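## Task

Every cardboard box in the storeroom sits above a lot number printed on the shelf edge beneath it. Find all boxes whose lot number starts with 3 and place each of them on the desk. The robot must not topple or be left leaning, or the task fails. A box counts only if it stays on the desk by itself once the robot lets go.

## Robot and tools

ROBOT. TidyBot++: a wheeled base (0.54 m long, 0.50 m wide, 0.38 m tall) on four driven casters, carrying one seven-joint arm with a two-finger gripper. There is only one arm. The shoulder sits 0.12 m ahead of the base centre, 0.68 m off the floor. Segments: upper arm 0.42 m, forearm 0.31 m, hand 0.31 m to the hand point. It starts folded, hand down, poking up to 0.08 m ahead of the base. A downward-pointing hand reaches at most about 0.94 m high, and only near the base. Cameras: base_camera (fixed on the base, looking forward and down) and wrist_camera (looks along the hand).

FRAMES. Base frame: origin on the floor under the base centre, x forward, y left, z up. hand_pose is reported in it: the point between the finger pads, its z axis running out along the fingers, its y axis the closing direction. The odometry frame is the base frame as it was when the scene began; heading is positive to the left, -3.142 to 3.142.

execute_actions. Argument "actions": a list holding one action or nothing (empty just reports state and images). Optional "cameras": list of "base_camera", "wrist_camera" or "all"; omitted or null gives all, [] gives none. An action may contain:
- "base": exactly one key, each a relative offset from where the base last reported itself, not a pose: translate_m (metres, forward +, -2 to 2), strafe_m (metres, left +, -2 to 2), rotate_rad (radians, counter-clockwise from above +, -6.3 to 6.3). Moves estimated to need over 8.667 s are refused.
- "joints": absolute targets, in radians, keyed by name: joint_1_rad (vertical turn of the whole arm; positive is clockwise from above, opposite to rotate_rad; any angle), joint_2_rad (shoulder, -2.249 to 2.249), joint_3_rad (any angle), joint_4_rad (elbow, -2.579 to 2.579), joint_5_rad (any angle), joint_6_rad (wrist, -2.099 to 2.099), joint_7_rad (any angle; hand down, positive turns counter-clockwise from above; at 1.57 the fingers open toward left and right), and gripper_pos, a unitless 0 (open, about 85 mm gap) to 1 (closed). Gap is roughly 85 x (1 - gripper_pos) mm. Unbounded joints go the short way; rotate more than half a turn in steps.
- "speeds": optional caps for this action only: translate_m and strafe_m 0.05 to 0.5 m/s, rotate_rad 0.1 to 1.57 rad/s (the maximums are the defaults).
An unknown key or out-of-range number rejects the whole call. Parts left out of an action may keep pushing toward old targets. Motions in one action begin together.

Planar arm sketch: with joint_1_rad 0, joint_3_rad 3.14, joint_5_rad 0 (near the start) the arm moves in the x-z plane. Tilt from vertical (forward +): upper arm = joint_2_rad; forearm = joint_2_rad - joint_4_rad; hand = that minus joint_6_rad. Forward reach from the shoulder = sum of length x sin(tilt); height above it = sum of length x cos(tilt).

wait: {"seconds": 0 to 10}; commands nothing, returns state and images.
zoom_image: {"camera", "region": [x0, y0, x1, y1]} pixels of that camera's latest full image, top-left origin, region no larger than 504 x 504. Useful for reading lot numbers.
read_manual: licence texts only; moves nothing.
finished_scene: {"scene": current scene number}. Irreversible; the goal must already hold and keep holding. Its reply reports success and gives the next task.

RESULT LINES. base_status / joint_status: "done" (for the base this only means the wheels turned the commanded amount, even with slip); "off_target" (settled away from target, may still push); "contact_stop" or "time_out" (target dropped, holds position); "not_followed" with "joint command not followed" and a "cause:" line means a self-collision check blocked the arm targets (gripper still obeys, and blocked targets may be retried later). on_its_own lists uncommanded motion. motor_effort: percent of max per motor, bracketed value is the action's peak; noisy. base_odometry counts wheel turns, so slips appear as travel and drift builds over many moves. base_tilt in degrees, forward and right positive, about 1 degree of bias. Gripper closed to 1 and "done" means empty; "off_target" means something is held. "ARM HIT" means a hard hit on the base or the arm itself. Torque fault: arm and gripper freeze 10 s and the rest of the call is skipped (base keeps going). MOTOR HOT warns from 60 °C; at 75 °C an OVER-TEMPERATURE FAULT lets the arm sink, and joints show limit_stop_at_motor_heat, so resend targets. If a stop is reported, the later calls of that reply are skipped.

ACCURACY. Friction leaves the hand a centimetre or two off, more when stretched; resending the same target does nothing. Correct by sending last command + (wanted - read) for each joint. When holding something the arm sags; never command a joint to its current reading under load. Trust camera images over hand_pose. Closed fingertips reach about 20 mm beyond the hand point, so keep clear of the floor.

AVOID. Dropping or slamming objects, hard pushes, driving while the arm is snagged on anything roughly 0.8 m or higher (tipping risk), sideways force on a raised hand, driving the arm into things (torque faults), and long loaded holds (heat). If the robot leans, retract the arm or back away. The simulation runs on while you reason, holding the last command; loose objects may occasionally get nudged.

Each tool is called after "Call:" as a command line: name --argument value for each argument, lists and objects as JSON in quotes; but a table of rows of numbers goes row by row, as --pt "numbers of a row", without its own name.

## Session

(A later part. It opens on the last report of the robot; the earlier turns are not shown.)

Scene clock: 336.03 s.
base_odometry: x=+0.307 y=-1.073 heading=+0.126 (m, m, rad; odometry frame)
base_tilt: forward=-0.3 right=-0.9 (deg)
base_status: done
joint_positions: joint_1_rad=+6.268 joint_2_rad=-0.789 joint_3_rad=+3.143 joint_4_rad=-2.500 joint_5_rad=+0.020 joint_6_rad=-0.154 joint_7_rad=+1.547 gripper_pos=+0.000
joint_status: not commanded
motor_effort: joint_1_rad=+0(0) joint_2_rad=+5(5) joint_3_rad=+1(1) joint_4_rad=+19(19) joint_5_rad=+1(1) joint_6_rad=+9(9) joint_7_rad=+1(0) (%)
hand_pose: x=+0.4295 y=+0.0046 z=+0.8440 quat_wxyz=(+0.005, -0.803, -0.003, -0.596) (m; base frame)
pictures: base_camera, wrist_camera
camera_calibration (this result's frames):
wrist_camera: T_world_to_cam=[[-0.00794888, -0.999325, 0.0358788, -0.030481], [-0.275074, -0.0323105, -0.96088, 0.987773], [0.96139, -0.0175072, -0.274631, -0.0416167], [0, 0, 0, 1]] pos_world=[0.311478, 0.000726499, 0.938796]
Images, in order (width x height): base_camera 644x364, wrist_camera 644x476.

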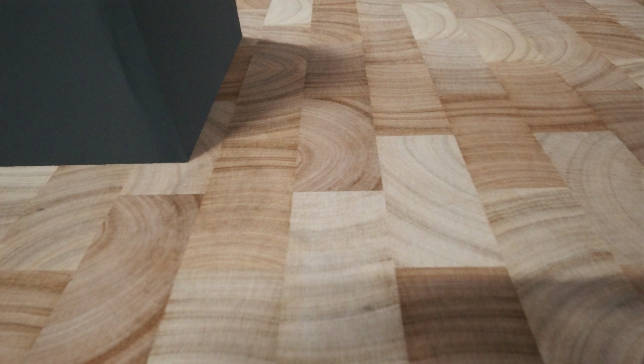

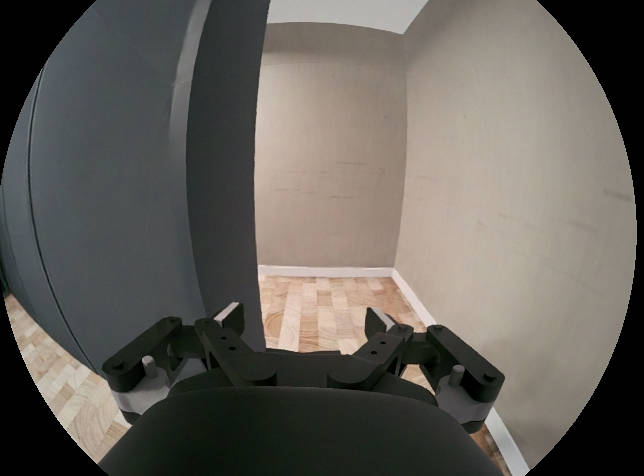

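Call:
execute_actions --actions '[{"base":{"strafe_m":-0.28}}]' --cameras '["base_camera"]'

Call:
execute_actions --actions '[{"base":{"translate_m":1.2},"joints":{"joint_1_rad":-0.8}}]'

Scene clock: 342.83 s.
base_odometry: x=+0.342 y=-1.351 heading=+0.127 (m, m, rad; odometry frame)
base_tilt: forward=-0.3 right=-1.0 (deg)
base_status: done
joint_positions: joint_1_rad=+6.268 joint_2_rad=-0.789 joint_3_rad=+3.143 joint_4_rad=-2.500 joint_5_rad=+0.020 joint_6_rad=-0.154 joint_7_rad=+1.547 gripper_pos=+0.000
joint_status: not commanded
motor_effort: joint_1_rad=+1(0) joint_2_rad=+4(5) joint_3_rad=+0(1) joint_4_rad=+19(20) joint_5_rad=+1(1) joint_6_rad=+9(10) joint_7_rad=+0(0) (%)
hand_pose: x=+0.4295 y=+0.0046 z=+0.8440 quat_wxyz=(+0.005, -0.803, -0.003, -0.596) (m; base frame)
pictures: base_camera
Images, in order (width x height): base_camera 644x364.

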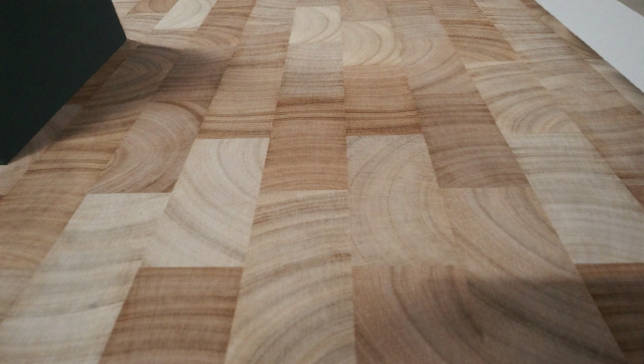

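Scene clock: 346.60 s.
base_odometry: x=+1.533 y=-1.200 heading=+0.126 (m, m, rad; odometry frame)
base_tilt: forward=-0.3 right=-1.0 (deg)
base_status: done
joint_positions: joint_1_rad=+5.499 joint_2_rad=-0.790 joint_3_rad=+3.143 joint_4_rad=-2.500 joint_5_rad=+0.020 joint_6_rad=-0.156 joint_7_rad=+1.547 gripper_pos=+0.000
joint_status: all done
motor_effort: joint_1_rad=+0(1) joint_2_rad=+5(8) joint_3_rad=+0(1) joint_4_rad=+19(20) joint_5_rad=+1(1) joint_6_rad=+9(9) joint_7_rad=+1(0) (%)
hand_pose: x=+0.3387 y=+0.2190 z=+0.8437 quat_wxyz=(+0.228, -0.744, -0.304, -0.550) (m; base frame)
pictures: base_camera, wrist_camera
camera_calibration (this result's frames):
wrist_camera: T_world_to_cam=[[0.689097, -0.723779, 0.0359116, -0.113464], [-0.17593, -0.215162, -0.960601, 0.975677], [0.702989, 0.655629, -0.275602, -0.0097456], [0, 0, 0, 1]] pos_world=[0.25669, 0.134195, 0.938625]
Images, in order (width x height): base_camera 644x364, wrist_camera 644x476.

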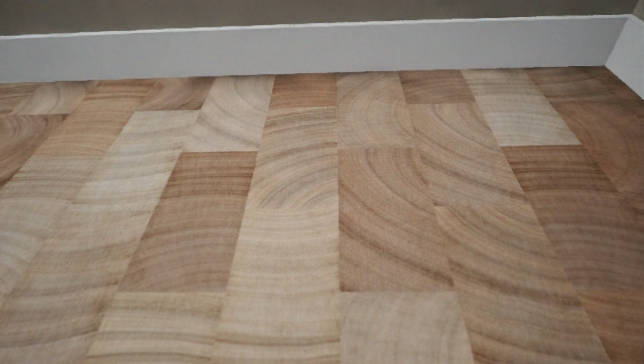

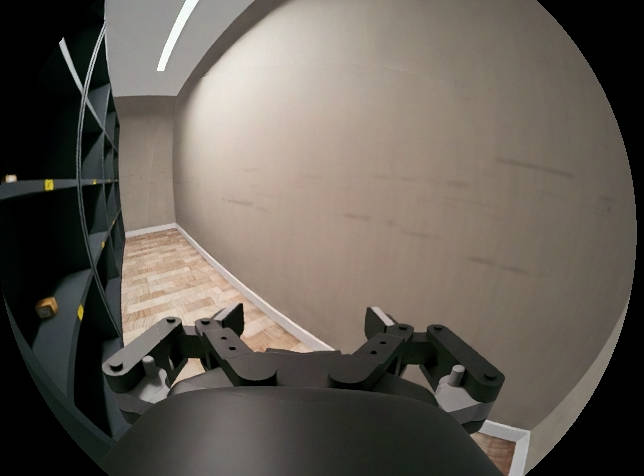

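Call:
execute_actions --actions '[{"base":{"translate_m":0.25}}]' --cameras '[]'

Call:
execute_actions --actions '[{"base":{"rotate_rad":1.57},"speeds":{"rotate_rad":0.8},"joints":{"joint_6_rad":0.1,"joint_1_rad":-1.2}}]'

Scene clock: 355.33 s.
base_odometry: x=+1.781 y=-1.169 heading=+0.126 (m, m, rad; odometry frame)
base_tilt: forward=-0.3 right=-1.0 (deg)
base_status: done
joint_positions: joint_1_rad=+5.499 joint_2_rad=-0.790 joint_3_rad=+3.143 joint_4_rad=-2.500 joint_5_rad=+0.020 joint_6_rad=-0.156 joint_7_rad=+1.547 gripper_pos=+0.000
joint_status: not commanded
motor_effort: joint_1_rad=+0(0) joint_2_rad=+5(6) joint_3_rad=+0(1) joint_4_rad=+19(20) joint_5_rad=+1(1) joint_6_rad=+9(10) joint_7_rad=+0(1) (%)
hand_pose: x=+0.3387 y=+0.2190 z=+0.8437 quat_wxyz=(+0.228, -0.744, -0.304, -0.550) (m; base frame)
pictures: none
No camera images: the call's "cameras" was empty. Leave "cameras" out to get every camera's image.

Scene clock: 358.10 s.
base_odometry: x=+1.781 y=-1.169 heading=+1.696 (m, m, rad; odometry frame)
base_tilt: forward=-0.3 right=-1.0 (deg)
base_status: done
joint_positions: joint_1_rad=+5.097 joint_2_rad=-0.790 joint_3_rad=+3.143 joint_4_rad=-2.500 joint_5_rad=+0.020 joint_6_rad=+0.056 joint_7_rad=+1.547 gripper_pos=+0.000
joint_status: all done
motor_effort: joint_1_rad=+0(0) joint_2_rad=+5(6) joint_3_rad=+1(1) joint_4_rad=+20(20) joint_5_rad=+1(1) joint_6_rad=+9(10) joint_7_rad=+0(0) (%)
hand_pose: x=+0.2391 y=+0.2994 z=+0.9084 quat_wxyz=(+0.380, -0.611, -0.410, -0.560) (m; base frame)
pictures: base_camera, wrist_camera
camera_calibration (this result's frames):
wrist_camera: T_world_to_cam=[[0.916234, -0.399497, 0.0302751, -0.13519], [0.00072627, -0.0739101, -0.997265, 0.986333], [0.400642, 0.91375, -0.0674288, -0.168689], [0, 0, 0, 1]] pos_world=[0.190734, 0.173032, 0.976353]
Images, in order (width x height): base_camera 644x364, wrist_camera 644x476.

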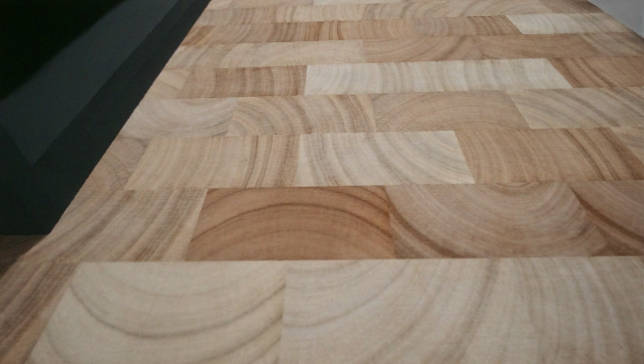

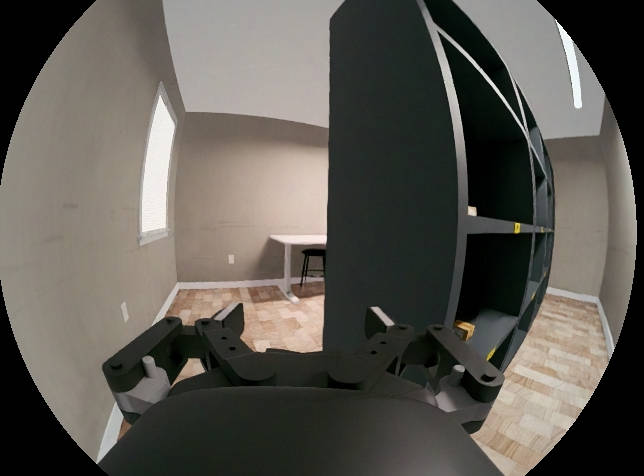

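Call:
execute_actions --actions '[{"base":{"strafe_m":-0.3},"joints":{"joint_1_rad":-1.57}}]' --cameras '[]'

Call:
execute_actions --actions '[{"base":{"translate_m":0.9}}]'

Scene clock: 365.97 s.
base_odometry: x=+2.079 y=-1.131 heading=+1.696 (m, m, rad; odometry frame)
base_tilt: forward=-0.3 right=-1.0 (deg)
base_status: done
joint_positions: joint_1_rad=+4.729 joint_2_rad=-0.794 joint_3_rad=+3.143 joint_4_rad=-2.500 joint_5_rad=+0.020 joint_6_rad=+0.057 joint_7_rad=+1.547 gripper_pos=+0.000
joint_status: all done
motor_effort: joint_1_rad=+1(1) joint_2_rad=+5(6) joint_3_rad=+2(0) joint_4_rad=+20(19) joint_5_rad=+1(1) joint_6_rad=+8(9) joint_7_rad=+0(1) (%)
hand_pose: x=+0.1232 y=+0.3217 z=+0.9098 quat_wxyz=(+0.477, -0.525, -0.514, -0.483) (m; base frame)
pictures: none
No camera images: the call's "cameras" was empty. Leave "cameras" out to get every camera's image.

Scene clock: 369.13 s.
base_odometry: x=+1.967 y=-0.238 heading=+1.696 (m, m, rad; odometry frame)
base_tilt: forward=-0.3 right=-1.0 (deg)
base_status: done
joint_positions: joint_1_rad=+4.729 joint_2_rad=-0.794 joint_3_rad=+3.143 joint_4_rad=-2.500 joint_5_rad=+0.020 joint_6_rad=+0.057 joint_7_rad=+1.547 gripper_pos=+0.000
joint_status: not commanded
motor_effort: joint_1_rad=+1(0) joint_2_rad=+4(5) joint_3_rad=+0(2) joint_4_rad=+20(20) joint_5_rad=+1(1) joint_6_rad=+9(10) joint_7_rad=+0(0) (%)
hand_pose: x=+0.1231 y=+0.3217 z=+0.9099 quat_wxyz=(+0.477, -0.525, -0.514, -0.483) (m; base frame)
pictures: base_camera, wrist_camera
camera_calibration (this result's frames):
wrist_camera: T_world_to_cam=[[0.998626, -0.0427751, 0.0302766, -0.144991], [0.0275027, -0.0640131, -0.99757, 0.983356], [0.0446093, 0.997032, -0.0627487, -0.129696], [0, 0, 0, 1]] pos_world=[0.123532, 0.186057, 0.977218]
Images, in order (width x height): base_camera 644x364, wrist_camera 644x476.

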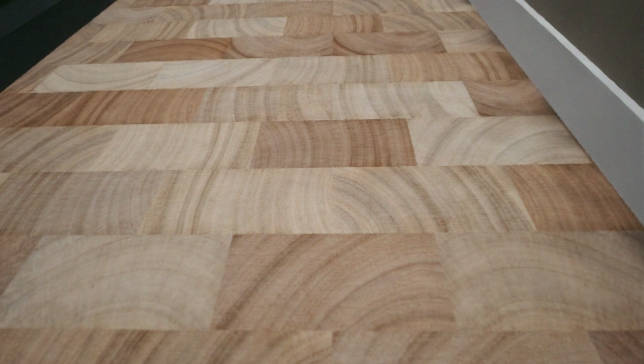

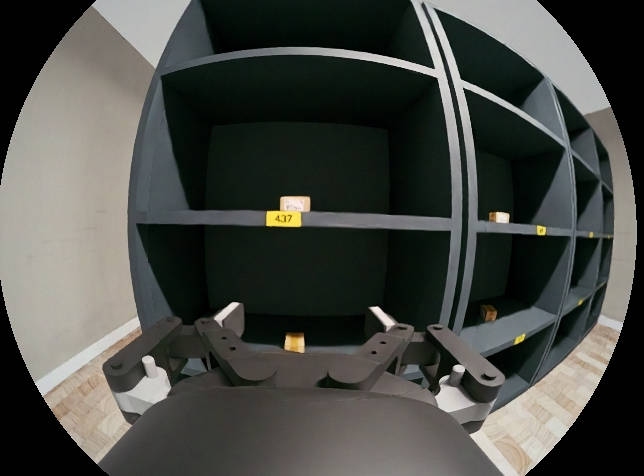

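Call:
execute_actions --actions '[{"joints":{"joint_6_rad":-0.5}}]' --cameras '["wrist_camera"]'

Call:
execute_actions --actions '[{"base":{"translate_m":1.0},"joints":{"joint_6_rad":-0.3}}]' --cameras '["wrist_camera"]'

Scene clock: 372.90 s.
base_odometry: x=+1.967 y=-0.238 heading=+1.696 (m, m, rad; odometry frame)
base_tilt: forward=-0.3 right=-1.0 (deg)
base_status: not commanded
joint_positions: joint_1_rad=+4.729 joint_2_rad=-0.794 joint_3_rad=+3.143 joint_4_rad=-2.501 joint_5_rad=+0.020 joint_6_rad=-0.480 joint_7_rad=+1.547 gripper_pos=+0.000
joint_status: all done
motor_effort: joint_1_rad=+1(1) joint_2_rad=+6(6) joint_3_rad=+0(1) joint_4_rad=+18(20) joint_5_rad=+1(1) joint_6_rad=+8(10) joint_7_rad=+1(1) (%)
hand_pose: x=+0.1252 y=+0.2654 z=+0.7544 quat_wxyz=(+0.321, -0.637, -0.619, -0.329) (m; base frame)
pictures: wrist_camera
camera_calibration (this result's frames):
wrist_camera: T_world_to_cam=[[0.998528, -0.0329813, 0.0430477, -0.157019], [0.016847, -0.565867, -0.824324, 0.828391], [0.0515465, 0.823837, -0.564479, 0.340175], [0, 0, 0, 1]] pos_world=[0.125297, 0.183331, 0.881644]
Images, in order (width x height): wrist_camera 644x476.

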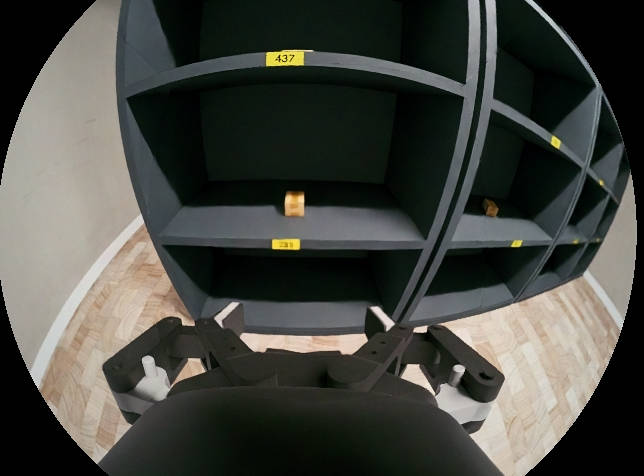

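Scene clock: 376.27 s.
base_odometry: x=+1.842 y=+0.755 heading=+1.696 (m, m, rad; odometry frame)
base_tilt: forward=-0.3 right=-0.9 (deg)
base_status: done
joint_positions: joint_1_rad=+4.729 joint_2_rad=-0.794 joint_3_rad=+3.143 joint_4_rad=-2.497 joint_5_rad=+0.020 joint_6_rad=-0.329 joint_7_rad=+1.547 gripper_pos=+0.000
joint_status: all done
motor_effort: joint_1_rad=+0(0) joint_2_rad=+5(6) joint_3_rad=+1(1) joint_4_rad=+19(20) joint_5_rad=+1(1) joint_6_rad=+9(9) joint_7_rad=+0(0) (%)
hand_pose: x=+0.1248 y=+0.2902 z=+0.7968 quat_wxyz=(+0.369, -0.609, -0.593, -0.376) (m; base frame)
pictures: wrist_camera
camera_calibration (this result's frames):
wrist_camera: T_world_to_cam=[[0.998534, -0.0365252, 0.0399447, -0.154121], [0.0202733, -0.431884, -0.901701, 0.899766], [0.0501863, 0.901189, -0.430511, 0.214631], [0, 0, 0, 1]] pos_world=[0.124882, 0.189542, 0.909878]
Images, in order (width x height): wrist_camera 644x476.

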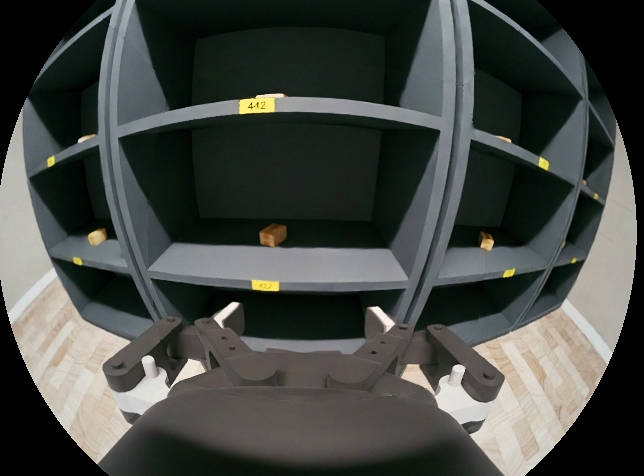

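Call:
zoom_image --camera "wrist_camera" --region '[240, 270, 290, 300]'

Region (240, 270, 290, 300) of wrist_camera's 644x476 image, scaled by 10.080; it fills the top 302 rows of this view, and the rest is white.

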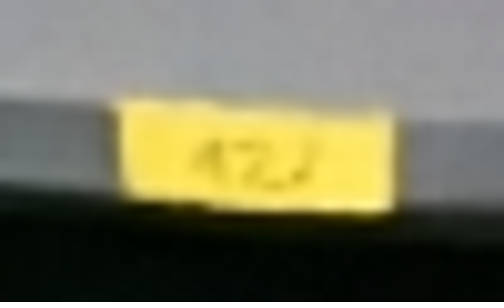

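Call:
execute_actions --actions '[{"joints":{"joint_1_rad":0}}]' --cameras '[]'

Call:
execute_actions --actions '[{"joints":{"joint_2_rad":1.2,"joint_4_rad":-1.4,"joint_5_rad":-1.57,"joint_6_rad":1.57}}]' --cameras '["wrist_camera"]'

Scene clock: 395.90 s.
base_odometry: x=+1.842 y=+0.755 heading=+1.696 (m, m, rad; odometry frame)
base_tilt: forward=-0.2 right=-1.0 (deg)
base_status: not commanded
joint_positions: joint_1_rad=+6.267 joint_2_rad=-0.794 joint_3_rad=+3.143 joint_4_rad=-2.497 joint_5_rad=+0.020 joint_6_rad=-0.329 joint_7_rad=+1.547 gripper_pos=+0.000
joint_status: all done
motor_effort: joint_1_rad=+0(0) joint_2_rad=+4(5) joint_3_rad=+1(1) joint_4_rad=+18(19) joint_5_rad=+1(1) joint_6_rad=+8(9) joint_7_rad=+0(1) (%)
hand_pose: x=+0.4093 y=+0.0036 z=+0.7968 quat_wxyz=(+0.003, -0.850, -0.002, -0.527) (m; base frame)
pictures: none
No camera images: the call's "cameras" was empty. Leave "cameras" out to get every camera's image.

Scene clock: 399.03 s.
base_odometry: x=+1.842 y=+0.754 heading=+1.696 (m, m, rad; odometry frame)
base_tilt: forward=-0.2 right=-1.0 (deg)
base_status: not commanded
joint_positions: joint_1_rad=+6.267 joint_2_rad=+1.189 joint_3_rad=+3.143 joint_4_rad=-1.411 joint_5_rad=-1.546 joint_6_rad=+1.524 joint_7_rad=+1.547 gripper_pos=+0.000
joint_status: all done
motor_effort: joint_1_rad=+1(0) joint_2_rad=-44(46) joint_3_rad=+4(3) joint_4_rad=+8(20) joint_5_rad=+6(6) joint_6_rad=+8(9) joint_7_rad=+0(1) (%)
hand_pose: x=+0.6908 y=-0.3012 z=+0.5616 quat_wxyz=(-0.317, -0.364, +0.617, -0.622) (m; base frame)
pictures: wrist_camera
camera_calibration (this result's frames):
wrist_camera: T_world_to_cam=[[-0.861761, -0.0103423, -0.507208, 0.868791], [0.506525, 0.0381852, -0.861379, 0.203852], [0.0282765, -0.999217, -0.0276679, -0.165572], [0, 0, 0, 1]] pos_world=[0.650116, -0.164242, 0.611671]
Images, in order (width x height): wrist_camera 644x476.

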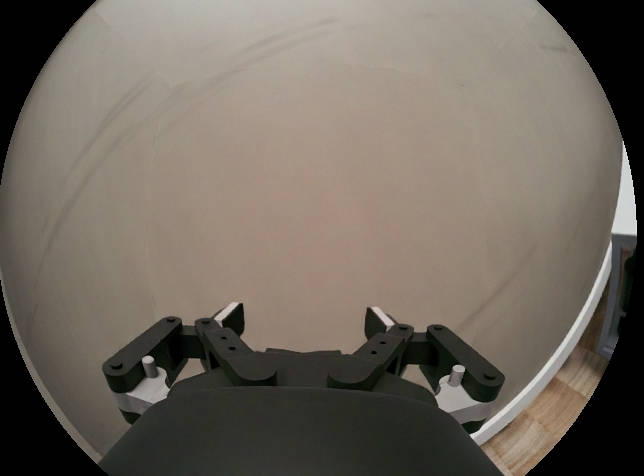

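Call:
execute_actions --actions '[{"joints":{"joint_6_rad":-1.57,"joint_7_rad":-1.0}}]' --cameras '["wrist_camera"]'

Scene clock: 405.60 s.
base_odometry: x=+1.842 y=+0.754 heading=+1.696 (m, m, rad; odometry frame)
base_tilt: forward=-0.3 right=-1.0 (deg)
base_status: not commanded
joint_positions: joint_1_rad=+6.269 joint_2_rad=+1.189 joint_3_rad=+3.143 joint_4_rad=-1.410 joint_5_rad=-1.546 joint_6_rad=-1.551 joint_7_rad=-0.992 gripper_pos=+0.000
joint_status: all done
motor_effort: joint_1_rad=+0(2) joint_2_rad=-44(47) joint_3_rad=-6(6) joint_4_rad=+7(10) joint_5_rad=-4(4) joint_6_rad=-8(8) joint_7_rad=+0(1) (%)
hand_pose: x=+0.6642 y=+0.3196 z=+0.5599 quat_wxyz=(-0.164, +0.151, +0.702, +0.677) (m; base frame)
pictures: wrist_camera
camera_calibration (this result's frames):
wrist_camera: T_world_to_cam=[[0.403686, 0.00954829, 0.914848, -0.79166], [0.914502, 0.0251769, -0.403796, -0.330887], [-0.0268886, 0.999637, 0.00143164, -0.163028], [0, 0, 0, 1]] pos_world=[0.617795, 0.178858, 0.590871]
Images, in order (width x height): wrist_camera 644x476.

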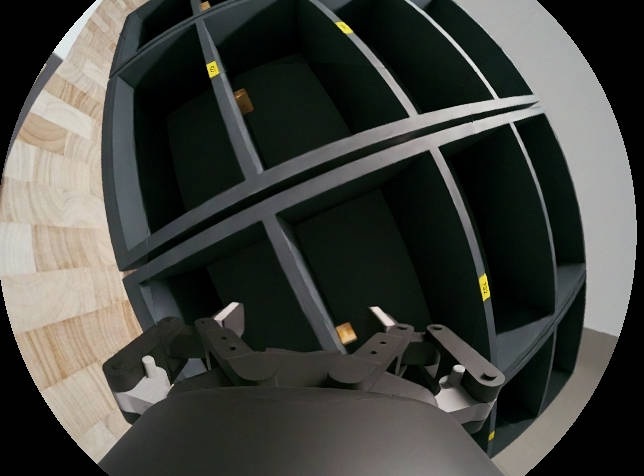

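Call:
execute_actions --actions '[{"joints":{"joint_7_rad":-2.14}}]' --cameras '["wrist_camera"]'

Scene clock: 414.67 s.
base_odometry: x=+1.842 y=+0.754 heading=+1.696 (m, m, rad; odometry frame)
base_tilt: forward=-0.3 right=-1.1 (deg)
base_status: not commanded
joint_positions: joint_1_rad=+6.269 joint_2_rad=+1.189 joint_3_rad=+3.143 joint_4_rad=-1.410 joint_5_rad=-1.546 joint_6_rad=-1.551 joint_7_rad=-2.136 gripper_pos=+0.000
joint_status: all done
motor_effort: joint_1_rad=+1(1) joint_2_rad=-44(44) joint_3_rad=-6(6) joint_4_rad=+7(7) joint_5_rad=-4(4) joint_6_rad=-7(8) joint_7_rad=+0(0) (%)
hand_pose: x=+0.6642 y=+0.3196 z=+0.5599 quat_wxyz=(-0.504, +0.507, +0.508, +0.480) (m; base frame)
pictures: wrist_camera
camera_calibration (this result's frames):
wrist_camera: T_world_to_cam=[[0.999931, -0.00354957, 0.0112133, -0.677544], [0.0111555, -0.0158995, -0.999811, 0.615948], [0.00372719, 0.999867, -0.0158588, -0.173755], [0, 0, 0, 1]] pos_world=[0.671273, 0.18112, 0.620674]
Images, in order (width x height): wrist_camera 644x476.

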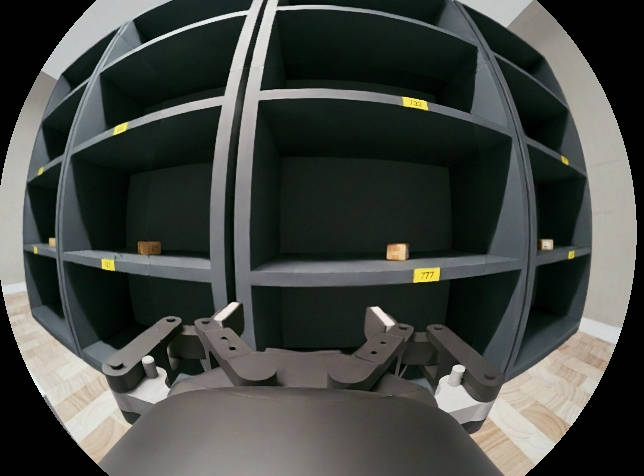

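Call:
zoom_image --camera "wrist_camera" --region '[390, 85, 450, 125]'

Call:
execute_actions --actions '[{"base":{"translate_m":0.8},"speeds":{"translate_m":0.3}}]'

Region (390, 85, 450, 125) of wrist_camera's 644x476 image, scaled by 8.400.

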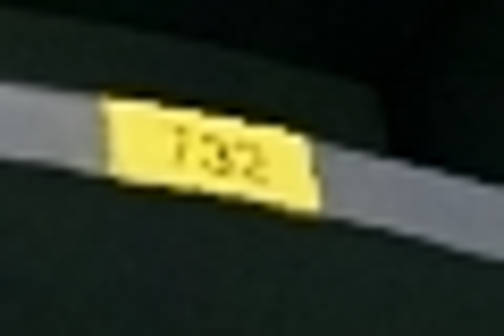

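Scene clock: 421.57 s.
base_odometry: x=+1.743 y=+1.549 heading=+1.695 (m, m, rad; odometry frame)
base_tilt: forward=-0.2 right=-0.9 (deg)
base_status: done
joint_positions: joint_1_rad=+6.269 joint_2_rad=+1.189 joint_3_rad=+3.143 joint_4_rad=-1.405 joint_5_rad=-1.547 joint_6_rad=-1.551 joint_7_rad=-2.136 gripper_pos=+0.000
joint_status: not commanded
motor_effort: joint_1_rad=+1(3) joint_2_rad=-43(45) joint_3_rad=-7(7) joint_4_rad=+7(8) joint_5_rad=-4(4) joint_6_rad=-8(9) joint_7_rad=+0(1) (%)
hand_pose: x=+0.6658 y=+0.3196 z=+0.5608 quat_wxyz=(-0.503, +0.506, +0.509, +0.482) (m; base frame)
pictures: base_camera, wrist_camera
camera_calibration (this result's frames):
wrist_camera: T_world_to_cam=[[0.99986, -0.00445815, 0.0161353, -0.68163], [0.0160652, -0.015345, -0.999753, 0.613394], [0.00470465, 0.999872, -0.0152712, -0.174712], [0, 0, 0, 1]] pos_world=[0.672502, 0.181064, 0.621573]
Images, in order (width x height): base_camera 644x364, wrist_camera 644x476.

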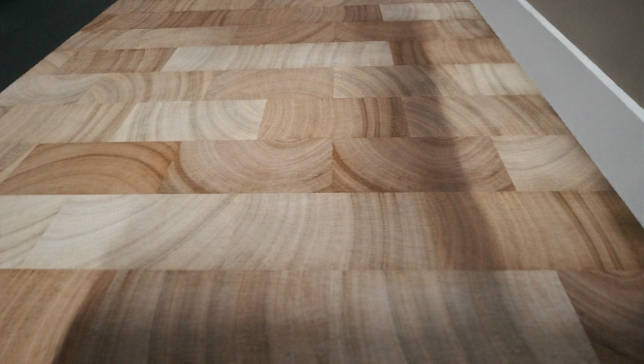

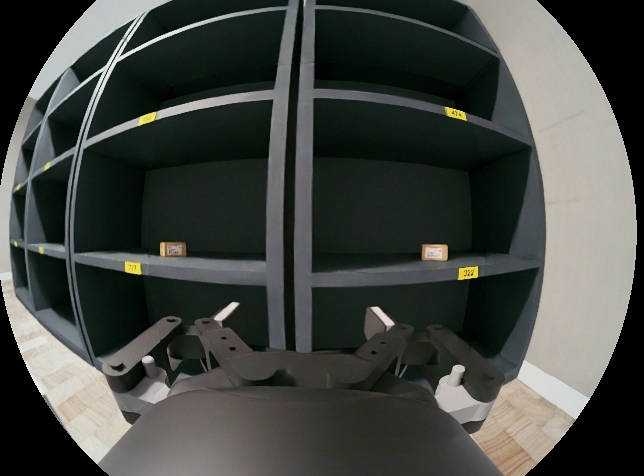

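Call:
zoom_image --camera "wrist_camera" --region '[410, 235, 500, 290]'

Call:
zoom_image --camera "wrist_camera" --region '[430, 95, 490, 135]'

Region (410, 235, 500, 290) of wrist_camera's 644x476 image, scaled by 5.600.

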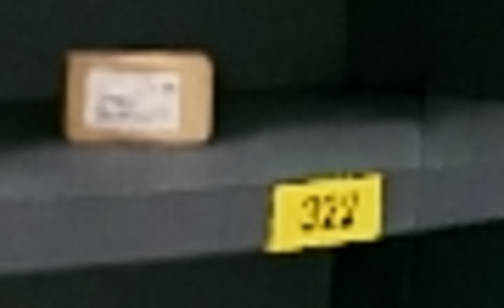

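Region (430, 95, 490, 135) of wrist_camera's 644x476 image, scaled by 8.400.

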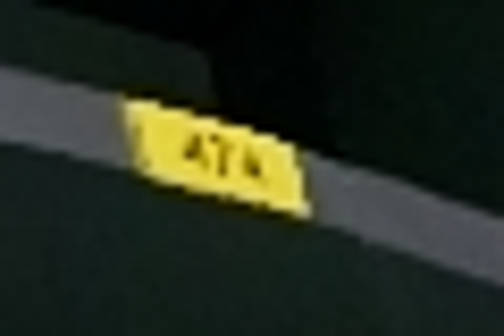

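Call:
execute_actions --actions '[{"base":{"translate_m":-1.75}}]' --cameras '["wrist_camera"]'

Scene clock: 432.70 s.
base_odometry: x=+1.958 y=-0.188 heading=+1.694 (m, m, rad; odometry frame)
base_tilt: forward=-0.3 right=-0.9 (deg)
base_status: done
joint_positions: joint_1_rad=+6.274 joint_2_rad=+1.189 joint_3_rad=+3.143 joint_4_rad=-1.401 joint_5_rad=-1.548 joint_6_rad=-1.551 joint_7_rad=-2.136 gripper_pos=+0.000
joint_status: not commanded
motor_effort: joint_1_rad=+1(8) joint_2_rad=-44(46) joint_3_rad=-7(8) joint_4_rad=+8(9) joint_5_rad=-4(5) joint_6_rad=-8(9) joint_7_rad=+0(0) (%)
hand_pose: x=+0.6689 y=+0.3171 z=+0.5618 quat_wxyz=(-0.500, +0.506, +0.509, +0.485) (m; base frame)
pictures: wrist_camera
camera_calibration (this result's frames):
wrist_camera: T_world_to_cam=[[0.999736, -0.0100005, 0.0206992, -0.68541], [0.020551, -0.0147064, -0.999681, 0.610997], [0.0103017, 0.999842, -0.014497, -0.176367], [0, 0, 0, 1]] pos_world=[0.674489, 0.17847, 0.622432]
Images, in order (width x height): wrist_camera 644x476.

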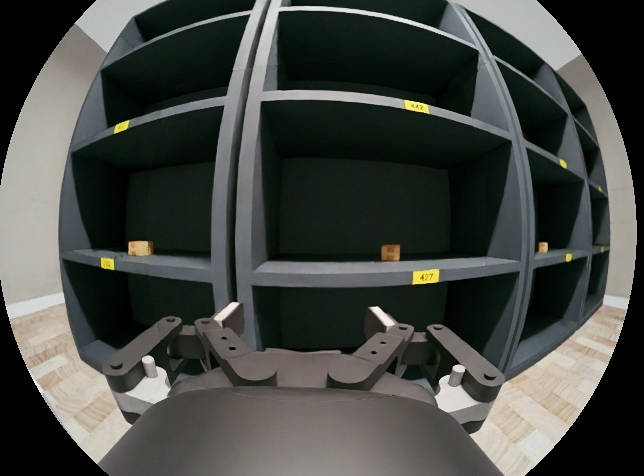

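Call:
execute_actions --actions '[{"base":{"translate_m":-0.6}}]' --cameras '["wrist_camera"]'

Scene clock: 436.63 s.
base_odometry: x=+2.032 y=-0.784 heading=+1.694 (m, m, rad; odometry frame)
base_tilt: forward=-0.3 right=-1.0 (deg)
base_status: done
joint_positions: joint_1_rad=+6.274 joint_2_rad=+1.189 joint_3_rad=+3.143 joint_4_rad=-1.400 joint_5_rad=-1.548 joint_6_rad=-1.551 joint_7_rad=-2.136 gripper_pos=+0.000
joint_status: not commanded
motor_effort: joint_1_rad=+1(2) joint_2_rad=-44(46) joint_3_rad=-6(7) joint_4_rad=+7(9) joint_5_rad=-4(5) joint_6_rad=-9(9) joint_7_rad=+0(1) (%)
hand_pose: x=+0.6692 y=+0.3170 z=+0.5619 quat_wxyz=(-0.500, +0.506, +0.508, +0.485) (m; base frame)
pictures: wrist_camera
camera_calibration (this result's frames):
wrist_camera: T_world_to_cam=[[0.999724, -0.010733, 0.0208785, -0.685553], [0.0207229, -0.0144153, -0.999681, 0.610907], [0.0110306, 0.999838, -0.0141889, -0.176906], [0, 0, 0, 1]] pos_world=[0.674656, 0.178326, 0.622516]
Images, in order (width x height): wrist_camera 644x476.

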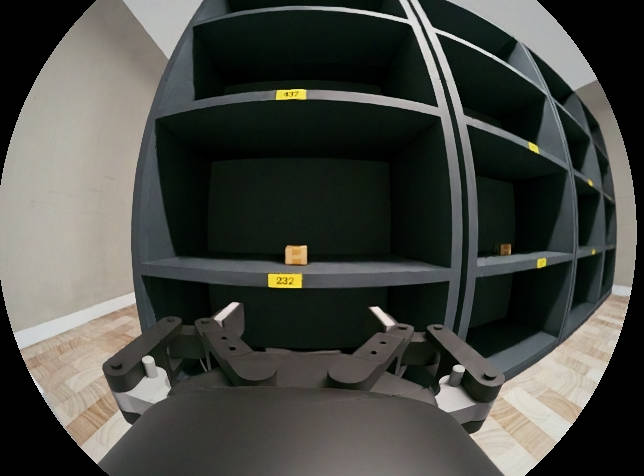

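Call:
execute_actions --actions '[{"base":{"translate_m":2.0},"joints":{"joint_2_rad":0.0,"joint_4_rad":-1.38,"joint_5_rad":0,"joint_6_rad":-1.76,"joint_7_rad":0}}]' --cameras '["base_camera"]'

Call:
execute_actions --actions '[{"base":{"translate_m":1.09},"joints":{"joint_1_rad":-1.57}}]'

Scene clock: 464.90 s.
base_odometry: x=+1.787 y=+1.201 heading=+1.693 (m, m, rad; odometry frame)
base_tilt: forward=-0.3 right=-1.0 (deg)
base_status: done
joint_positions: joint_1_rad=+6.275 joint_2_rad=+0.008 joint_3_rad=+3.143 joint_4_rad=-1.387 joint_5_rad=-0.023 joint_6_rad=-1.716 joint_7_rad=-0.020 gripper_pos=+0.000
joint_status: all done
motor_effort: joint_1_rad=+1(7) joint_2_rad=-18(47) joint_3_rad=-1(8) joint_4_rad=+15(16) joint_5_rad=+1(6) joint_6_rad=+0(8) joint_7_rad=+1(1) (%)
hand_pose: x=+0.4414 y=+0.0107 z=+0.8463 quat_wxyz=(+0.019, -0.704, +0.710, -0.002) (m; base frame)
pictures: base_camera
Images, in order (width x height): base_camera 644x364.

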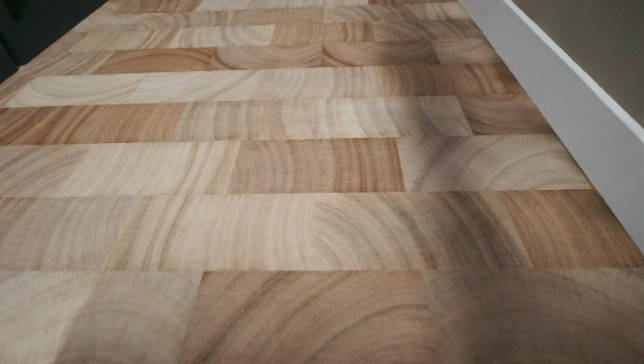

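Scene clock: 468.57 s.
base_odometry: x=+1.655 y=+2.283 heading=+1.693 (m, m, rad; odometry frame)
base_tilt: forward=-0.3 right=-1.0 (deg)
base_status: done
joint_positions: joint_1_rad=+4.730 joint_2_rad=+0.005 joint_3_rad=+3.143 joint_4_rad=-1.387 joint_5_rad=-0.023 joint_6_rad=-1.718 joint_7_rad=-0.020 gripper_pos=+0.000
joint_status: all done
motor_effort: joint_1_rad=+1(0) joint_2_rad=-17(20) joint_3_rad=+0(1) joint_4_rad=+15(14) joint_5_rad=+1(0) joint_6_rad=+1(1) joint_7_rad=+0(0) (%)
hand_pose: x=+0.1169 y=+0.3215 z=+0.8475 quat_wxyz=(+0.016, -1.000, +0.018, +0.011) (m; base frame)
pictures: base_camera, wrist_camera
camera_calibration (this result's frames):
wrist_camera: T_world_to_cam=[[-0.00186085, -0.999992, -0.00351556, 0.316406], [-0.999974, 0.00183631, 0.00696939, 0.168828], [-0.00696288, 0.00352844, -0.99997, 0.986514], [0, 0, 0, 1]] pos_world=[0.176281, 0.312612, 0.986419]
Images, in order (width x height): base_camera 644x364, wrist_camera 644x476.

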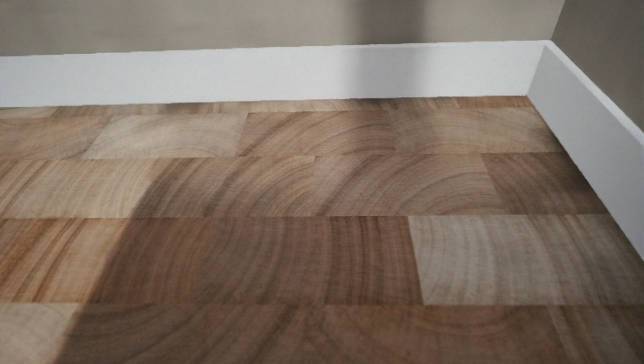

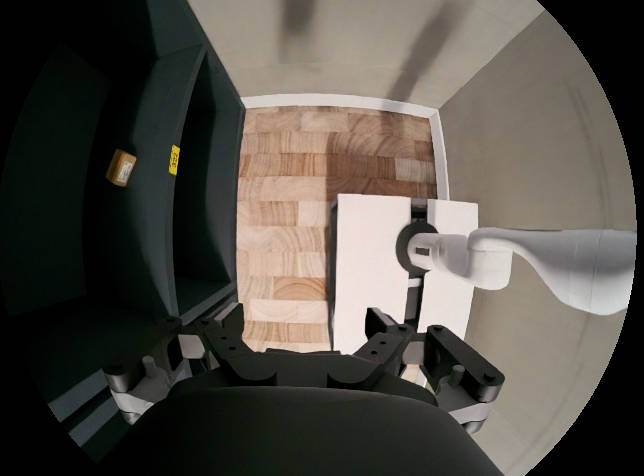

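Call:
execute_actions --actions '[{"joints":{"joint_2_rad":0.77,"joint_4_rad":-1.04,"joint_6_rad":-1.32,"joint_7_rad":0,"joint_5_rad":0}}]'

Scene clock: 478.27 s.
base_odometry: x=+1.655 y=+2.283 heading=+1.693 (m, m, rad; odometry frame)
base_tilt: forward=-0.3 right=-1.0 (deg)
base_status: not commanded
joint_positions: joint_1_rad=+4.730 joint_2_rad=+0.762 joint_3_rad=+3.143 joint_4_rad=-1.051 joint_5_rad=-0.023 joint_6_rad=-1.363 joint_7_rad=-0.020 gripper_pos=+0.000
joint_status: all done
motor_effort: joint_1_rad=+0(0) joint_2_rad=-42(45) joint_3_rad=-1(1) joint_4_rad=+13(14) joint_5_rad=+1(1) joint_6_rad=+0(1) joint_7_rad=+0(1) (%)
hand_pose: x=+0.1219 y=+0.5848 z=+0.5996 quat_wxyz=(-0.018, -1.000, +0.022, +0.011) (m; base frame)
pictures: base_camera, wrist_camera
camera_calibration (this result's frames):
wrist_camera: T_world_to_cam=[[-0.00952974, -0.997914, 0.0638533, 0.538211], [-0.999926, 0.00998873, 0.00687286, 0.170363], [-0.00749634, -0.0637831, -0.997936, 0.775989], [0, 0, 0, 1]] pos_world=[0.181297, 0.584882, 0.738849]
Images, in order (width x height): base_camera 644x364, wrist_camera 644x476.

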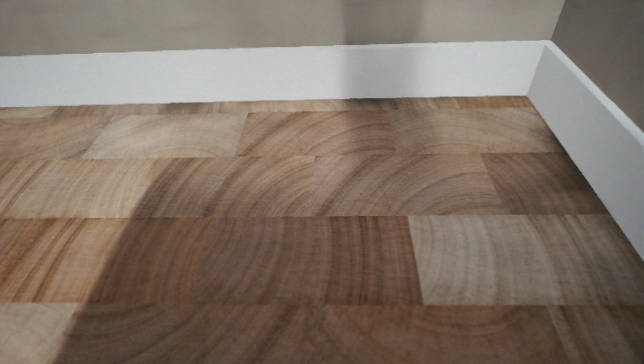

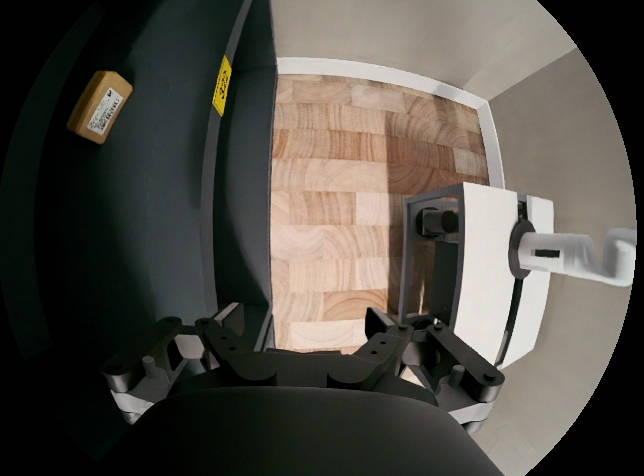

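Call:
execute_actions --actions '[{"base":{"translate_m":0.06},"speeds":{"translate_m":0.1},"joints":{"joint_2_rad":0.79,"joint_6_rad":-1.25}}]' --cameras '[]'

Call:
execute_actions --actions '[{"base":{"strafe_m":0.12},"speeds":{"strafe_m":0.07}}]'

Scene clock: 488.20 s.
base_odometry: x=+1.648 y=+2.343 heading=+1.693 (m, m, rad; odometry frame)
base_tilt: forward=-0.3 right=-1.0 (deg)
base_status: done
joint_positions: joint_1_rad=+4.719 joint_2_rad=+0.773 joint_3_rad=+3.143 joint_4_rad=-1.050 joint_5_rad=-0.022 joint_6_rad=-1.288 joint_7_rad=-0.020 gripper_pos=+0.000
joint_status: all done
motor_effort: joint_1_rad=+0(3) joint_2_rad=-43(44) joint_3_rad=-1(3) joint_4_rad=+14(14) joint_5_rad=+1(0) joint_6_rad=+0(1) joint_7_rad=+0(0) (%)
hand_pose: x=+0.1157 y=+0.6079 z=+0.5936 quat_wxyz=(+0.015, -1.000, +0.017, +0.011) (m; base frame)
pictures: none
No camera images: the call's "cameras" was empty. Leave "cameras" out to get every camera's image.

Scene clock: 490.43 s.
base_odometry: x=+1.528 y=+2.329 heading=+1.693 (m, m, rad; odometry frame)
base_tilt: forward=-0.3 right=-1.0 (deg)
base_status: done
joint_positions: joint_1_rad=+4.719 joint_2_rad=+0.774 joint_3_rad=+3.143 joint_4_rad=-1.048 joint_5_rad=-0.022 joint_6_rad=-1.288 joint_7_rad=-0.020 gripper_pos=+0.000
joint_status: not commanded
motor_effort: joint_1_rad=+0(2) joint_2_rad=-43(45) joint_3_rad=-1(1) joint_4_rad=+15(15) joint_5_rad=+1(1) joint_6_rad=+0(1) joint_7_rad=+1(0) (%)
hand_pose: x=+0.1157 y=+0.6085 z=+0.5933 quat_wxyz=(+0.016, -1.000, +0.017, +0.011) (m; base frame)
pictures: base_camera, wrist_camera
camera_calibration (this result's frames):
wrist_camera: T_world_to_cam=[[-0.0000693763, -0.999997, -0.00258768, 0.60176], [-0.999983, 0.0000544536, 0.00576644, 0.170758], [-0.00576628, 0.00258804, -0.99998, 0.731743], [0, 0, 0, 1]] pos_world=[0.175016, 0.599855, 0.7323]
Images, in order (width x height): base_camera 644x364, wrist_camera 644x476.

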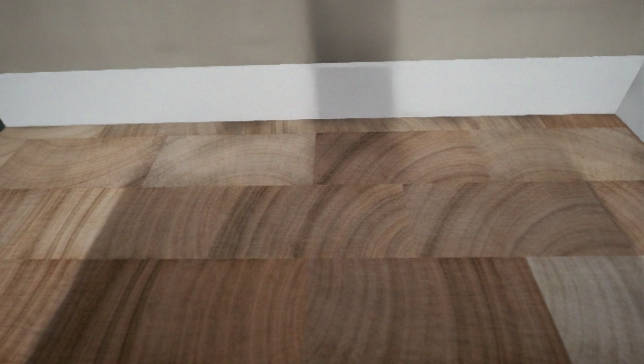

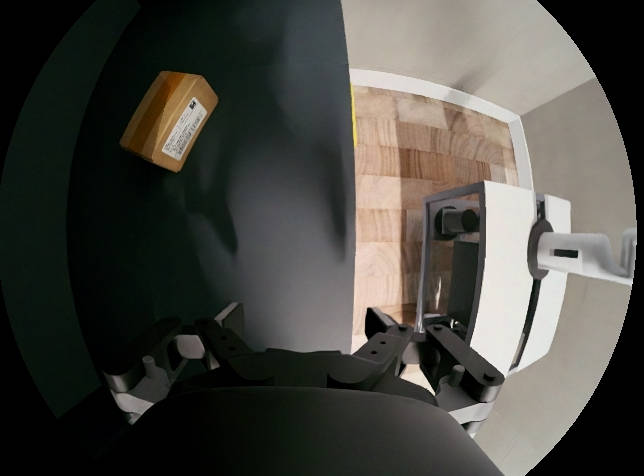

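Call:
execute_actions --actions '[{"joints":{"joint_2_rad":0.855,"joint_4_rad":-0.895,"joint_6_rad":-1.40,"joint_7_rad":-0.44}}]' --cameras '[]'

Call:
execute_actions --actions '[{"joints":{"joint_2_rad":0.925,"joint_4_rad":-0.755,"joint_6_rad":-1.47}}]' --cameras '[]'

Call:
execute_actions --actions '[{"joints":{"joint_2_rad":0.995,"joint_4_rad":-0.61,"joint_6_rad":-1.545}}]' --cameras '[]'

Call:
execute_actions --actions '[{"joints":{"joint_2_rad":1.06,"joint_4_rad":-0.47,"joint_6_rad":-1.62}}]'

Scene clock: 523.30 s.
base_odometry: x=+1.528 y=+2.329 heading=+1.693 (m, m, rad; odometry frame)
base_tilt: forward=-0.3 right=-1.0 (deg)
base_status: not commanded
joint_positions: joint_1_rad=+4.719 joint_2_rad=+0.834 joint_3_rad=+3.143 joint_4_rad=-0.903 joint_5_rad=-0.022 joint_6_rad=-1.357 joint_7_rad=-0.423 gripper_pos=+0.000
joint_status: all done
motor_effort: joint_1_rad=+0(0) joint_2_rad=-45(45) joint_3_rad=-1(2) joint_4_rad=+15(15) joint_5_rad=+1(1) joint_6_rad=+0(0) joint_7_rad=+0(1) (%)
hand_pose: x=+0.1158 y=+0.6365 z=+0.6015 quat_wxyz=(+0.021, -0.976, +0.216, +0.015) (m; base frame)
pictures: none
No camera images: the call's "cameras" was empty. Leave "cameras" out to get every camera's image.

Scene clock: 524.37 s.
base_odometry: x=+1.528 y=+2.329 heading=+1.693 (m, m, rad; odometry frame)
base_tilt: forward=-0.3 right=-1.0 (deg)
base_status: not commanded
joint_positions: joint_1_rad=+4.719 joint_2_rad=+0.906 joint_3_rad=+3.143 joint_4_rad=-0.764 joint_5_rad=-0.022 joint_6_rad=-1.424 joint_7_rad=-0.423 gripper_pos=+0.000
joint_status: all done
motor_effort: joint_1_rad=+1(0) joint_2_rad=-47(48) joint_3_rad=-1(2) joint_4_rad=+15(15) joint_5_rad=+0(0) joint_6_rad=+0(0) joint_7_rad=+1(1) (%)
hand_pose: x=+0.1159 y=+0.6590 z=+0.5996 quat_wxyz=(+0.021, -0.976, +0.215, +0.015) (m; base frame)
pictures: none
No camera images: the call's "cameras" was empty. Leave "cameras" out to get every camera's image.

Scene clock: 525.43 s.
base_odometry: x=+1.528 y=+2.329 heading=+1.693 (m, m, rad; odometry frame)
base_tilt: forward=-0.3 right=-1.0 (deg)
base_status: not commanded
joint_positions: joint_1_rad=+4.719 joint_2_rad=+0.975 joint_3_rad=+3.143 joint_4_rad=-0.619 joint_5_rad=-0.022 joint_6_rad=-1.499 joint_7_rad=-0.423 gripper_pos=+0.000
joint_status: all done
motor_effort: joint_1_rad=+1(1) joint_2_rad=-49(49) joint_3_rad=-1(2) joint_4_rad=+14(15) joint_5_rad=+1(1) joint_6_rad=+0(1) joint_7_rad=+0(1) (%)
hand_pose: x=+0.1159 y=+0.6777 z=+0.5996 quat_wxyz=(+0.021, -0.976, +0.214, +0.016) (m; base frame)
pictures: none
No camera images: the call's "cameras" was empty. Leave "cameras" out to get every camera's image.

Scene clock: 526.47 s.
base_odometry: x=+1.528 y=+2.329 heading=+1.693 (m, m, rad; odometry frame)
base_tilt: forward=-0.2 right=-1.0 (deg)
base_status: not commanded
joint_positions: joint_1_rad=+4.719 joint_2_rad=+1.040 joint_3_rad=+3.143 joint_4_rad=-0.479 joint_5_rad=-0.022 joint_6_rad=-1.574 joint_7_rad=-0.423 gripper_pos=+0.000
joint_status: all done
motor_effort: joint_1_rad=+1(1) joint_2_rad=-51(50) joint_3_rad=-1(0) joint_4_rad=+15(14) joint_5_rad=+1(1) joint_6_rad=+1(0) joint_7_rad=+0(1) (%)
hand_pose: x=+0.1160 y=+0.6918 z=+0.6003 quat_wxyz=(+0.021, -0.977, +0.213, +0.016) (m; base frame)
pictures: base_camera, wrist_camera
camera_calibration (this result's frames):
wrist_camera: T_world_to_cam=[[-0.386178, -0.922393, -0.00764256, 0.679233], [-0.922235, 0.385918, 0.0234474, -0.115633], [-0.0186783, 0.0161031, -0.999696, 0.730598], [0, 0, 0, 1]] pos_world=[0.16931, 0.659379, 0.738278]
Images, in order (width x height): base_camera 644x364, wrist_camera 644x476.

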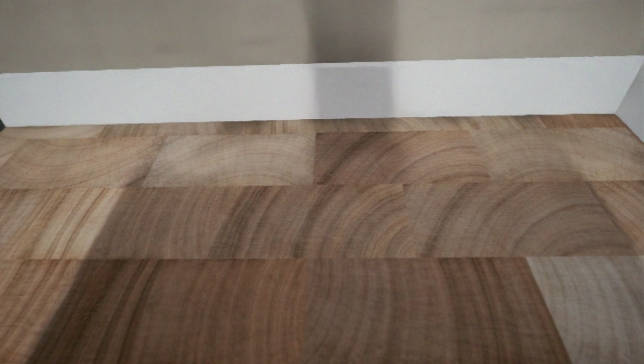

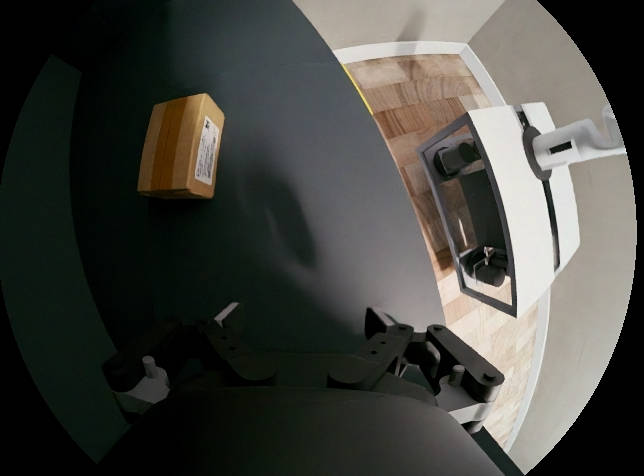

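Call:
execute_actions --actions '[{"base":{"strafe_m":0.085},"speeds":{"strafe_m":0.07}}]' --cameras '[]'

Call:
execute_actions --actions '[{"base":{"translate_m":0.105},"speeds":{"translate_m":0.07}}]' --cameras '["wrist_camera"]'

Scene clock: 534.57 s.
base_odometry: x=+1.444 y=+2.319 heading=+1.692 (m, m, rad; odometry frame)
base_tilt: forward=-0.3 right=-1.0 (deg)
base_status: done
joint_positions: joint_1_rad=+4.719 joint_2_rad=+1.042 joint_3_rad=+3.143 joint_4_rad=-0.479 joint_5_rad=-0.022 joint_6_rad=-1.577 joint_7_rad=-0.423 gripper_pos=+0.000
joint_status: not commanded
motor_effort: joint_1_rad=+1(2) joint_2_rad=-50(52) joint_3_rad=-1(2) joint_4_rad=+15(15) joint_5_rad=+0(0) joint_6_rad=+1(1) joint_7_rad=+0(0) (%)
hand_pose: x=+0.1160 y=+0.6910 z=+0.5987 quat_wxyz=(+0.019, -0.977, +0.213, +0.015) (m; base frame)
pictures: none
No camera images: the call's "cameras" was empty. Leave "cameras" out to get every camera's image.

Scene clock: 536.57 s.
base_odometry: x=+1.431 y=+2.423 heading=+1.692 (m, m, rad; odometry frame)
base_tilt: forward=-0.3 right=-1.0 (deg)
base_status: done
joint_positions: joint_1_rad=+4.718 joint_2_rad=+1.042 joint_3_rad=+3.143 joint_4_rad=-0.479 joint_5_rad=-0.022 joint_6_rad=-1.577 joint_7_rad=-0.423 gripper_pos=+0.000
joint_status: not commanded
motor_effort: joint_1_rad=+0(4) joint_2_rad=-50(50) joint_3_rad=-1(2) joint_4_rad=+15(16) joint_5_rad=+1(0) joint_6_rad=+0(1) joint_7_rad=+0(0) (%)
hand_pose: x=+0.1149 y=+0.6910 z=+0.5986 quat_wxyz=(+0.019, -0.977, +0.213, +0.015) (m; base frame)
pictures: wrist_camera
camera_calibration (this result's frames):
wrist_camera: T_world_to_cam=[[-0.384628, -0.923065, -0.00343387, 0.675809], [-0.922884, 0.384472, 0.0216007, -0.114112], [-0.0186187, 0.0114773, -0.999761, 0.732082], [0, 0, 0, 1]] pos_world=[0.168253, 0.659287, 0.736692]
Images, in order (width x height): wrist_camera 644x476.

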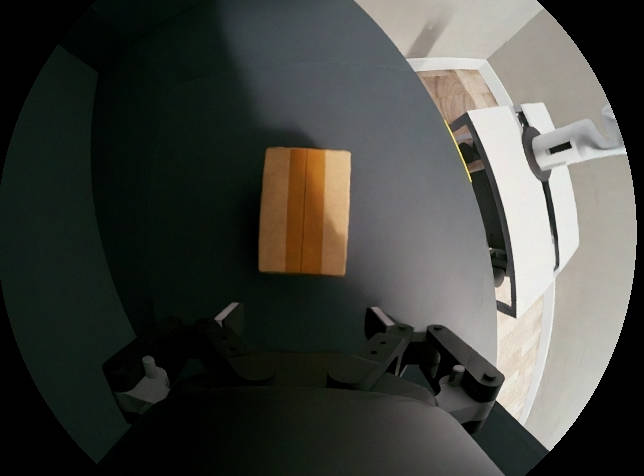

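Call:
execute_actions --actions '[{"base":{"strafe_m":-0.012},"speeds":{"strafe_m":0.05}}]' --cameras '[]'

Call:
execute_actions --actions '[{"base":{"translate_m":0.045},"speeds":{"translate_m":0.05}}]' --cameras '["wrist_camera"]'

Scene clock: 542.93 s.
base_odometry: x=+1.443 y=+2.424 heading=+1.693 (m, m, rad; odometry frame)
base_tilt: forward=-0.3 right=-1.0 (deg)
base_status: done
joint_positions: joint_1_rad=+4.718 joint_2_rad=+1.044 joint_3_rad=+3.143 joint_4_rad=-0.478 joint_5_rad=-0.022 joint_6_rad=-1.577 joint_7_rad=-0.423 gripper_pos=+0.000
joint_status: not commanded
motor_effort: joint_1_rad=+2(3) joint_2_rad=-50(53) joint_3_rad=-1(2) joint_4_rad=+15(15) joint_5_rad=+1(0) joint_6_rad=+1(1) joint_7_rad=+1(1) (%)
hand_pose: x=+0.1149 y=+0.6908 z=+0.5979 quat_wxyz=(+0.018, -0.977, +0.213, +0.015) (m; base frame)
pictures: none
No camera images: the call's "cameras" was empty. Leave "cameras" out to get every camera's image.

Scene clock: 544.30 s.
base_odometry: x=+1.437 y=+2.469 heading=+1.692 (m, m, rad; odometry frame)
base_tilt: forward=-0.3 right=-1.0 (deg)
base_status: done
joint_positions: joint_1_rad=+4.717 joint_2_rad=+1.044 joint_3_rad=+3.143 joint_4_rad=-0.478 joint_5_rad=-0.022 joint_6_rad=-1.577 joint_7_rad=-0.423 gripper_pos=+0.000
joint_status: not commanded
motor_effort: joint_1_rad=+1(4) joint_2_rad=-50(53) joint_3_rad=-1(2) joint_4_rad=+14(16) joint_5_rad=+1(0) joint_6_rad=+0(1) joint_7_rad=+0(0) (%)
hand_pose: x=+0.1140 y=+0.6908 z=+0.5977 quat_wxyz=(+0.018, -0.977, +0.212, +0.015) (m; base frame)
pictures: wrist_camera
camera_calibration (this result's frames):
wrist_camera: T_world_to_cam=[[-0.383439, -0.923565, -0.00181337, 0.674528], [-0.92338, 0.383321, 0.0208593, -0.113513], [-0.0185698, 0.00967268, -0.999781, 0.73239], [0, 0, 0, 1]] pos_world=[0.167425, 0.659397, 0.73582]
Images, in order (width x height): wrist_camera 644x476.

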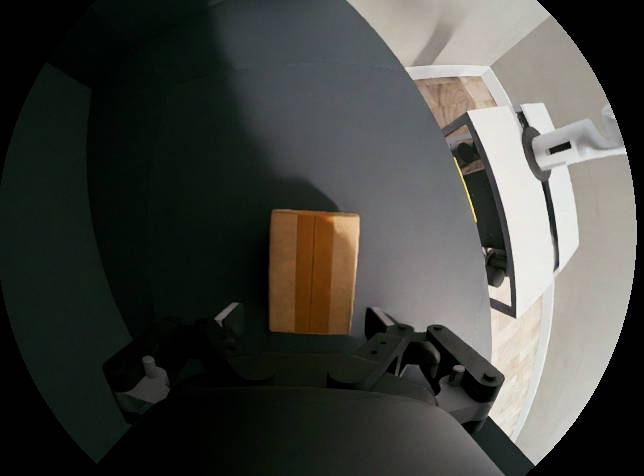

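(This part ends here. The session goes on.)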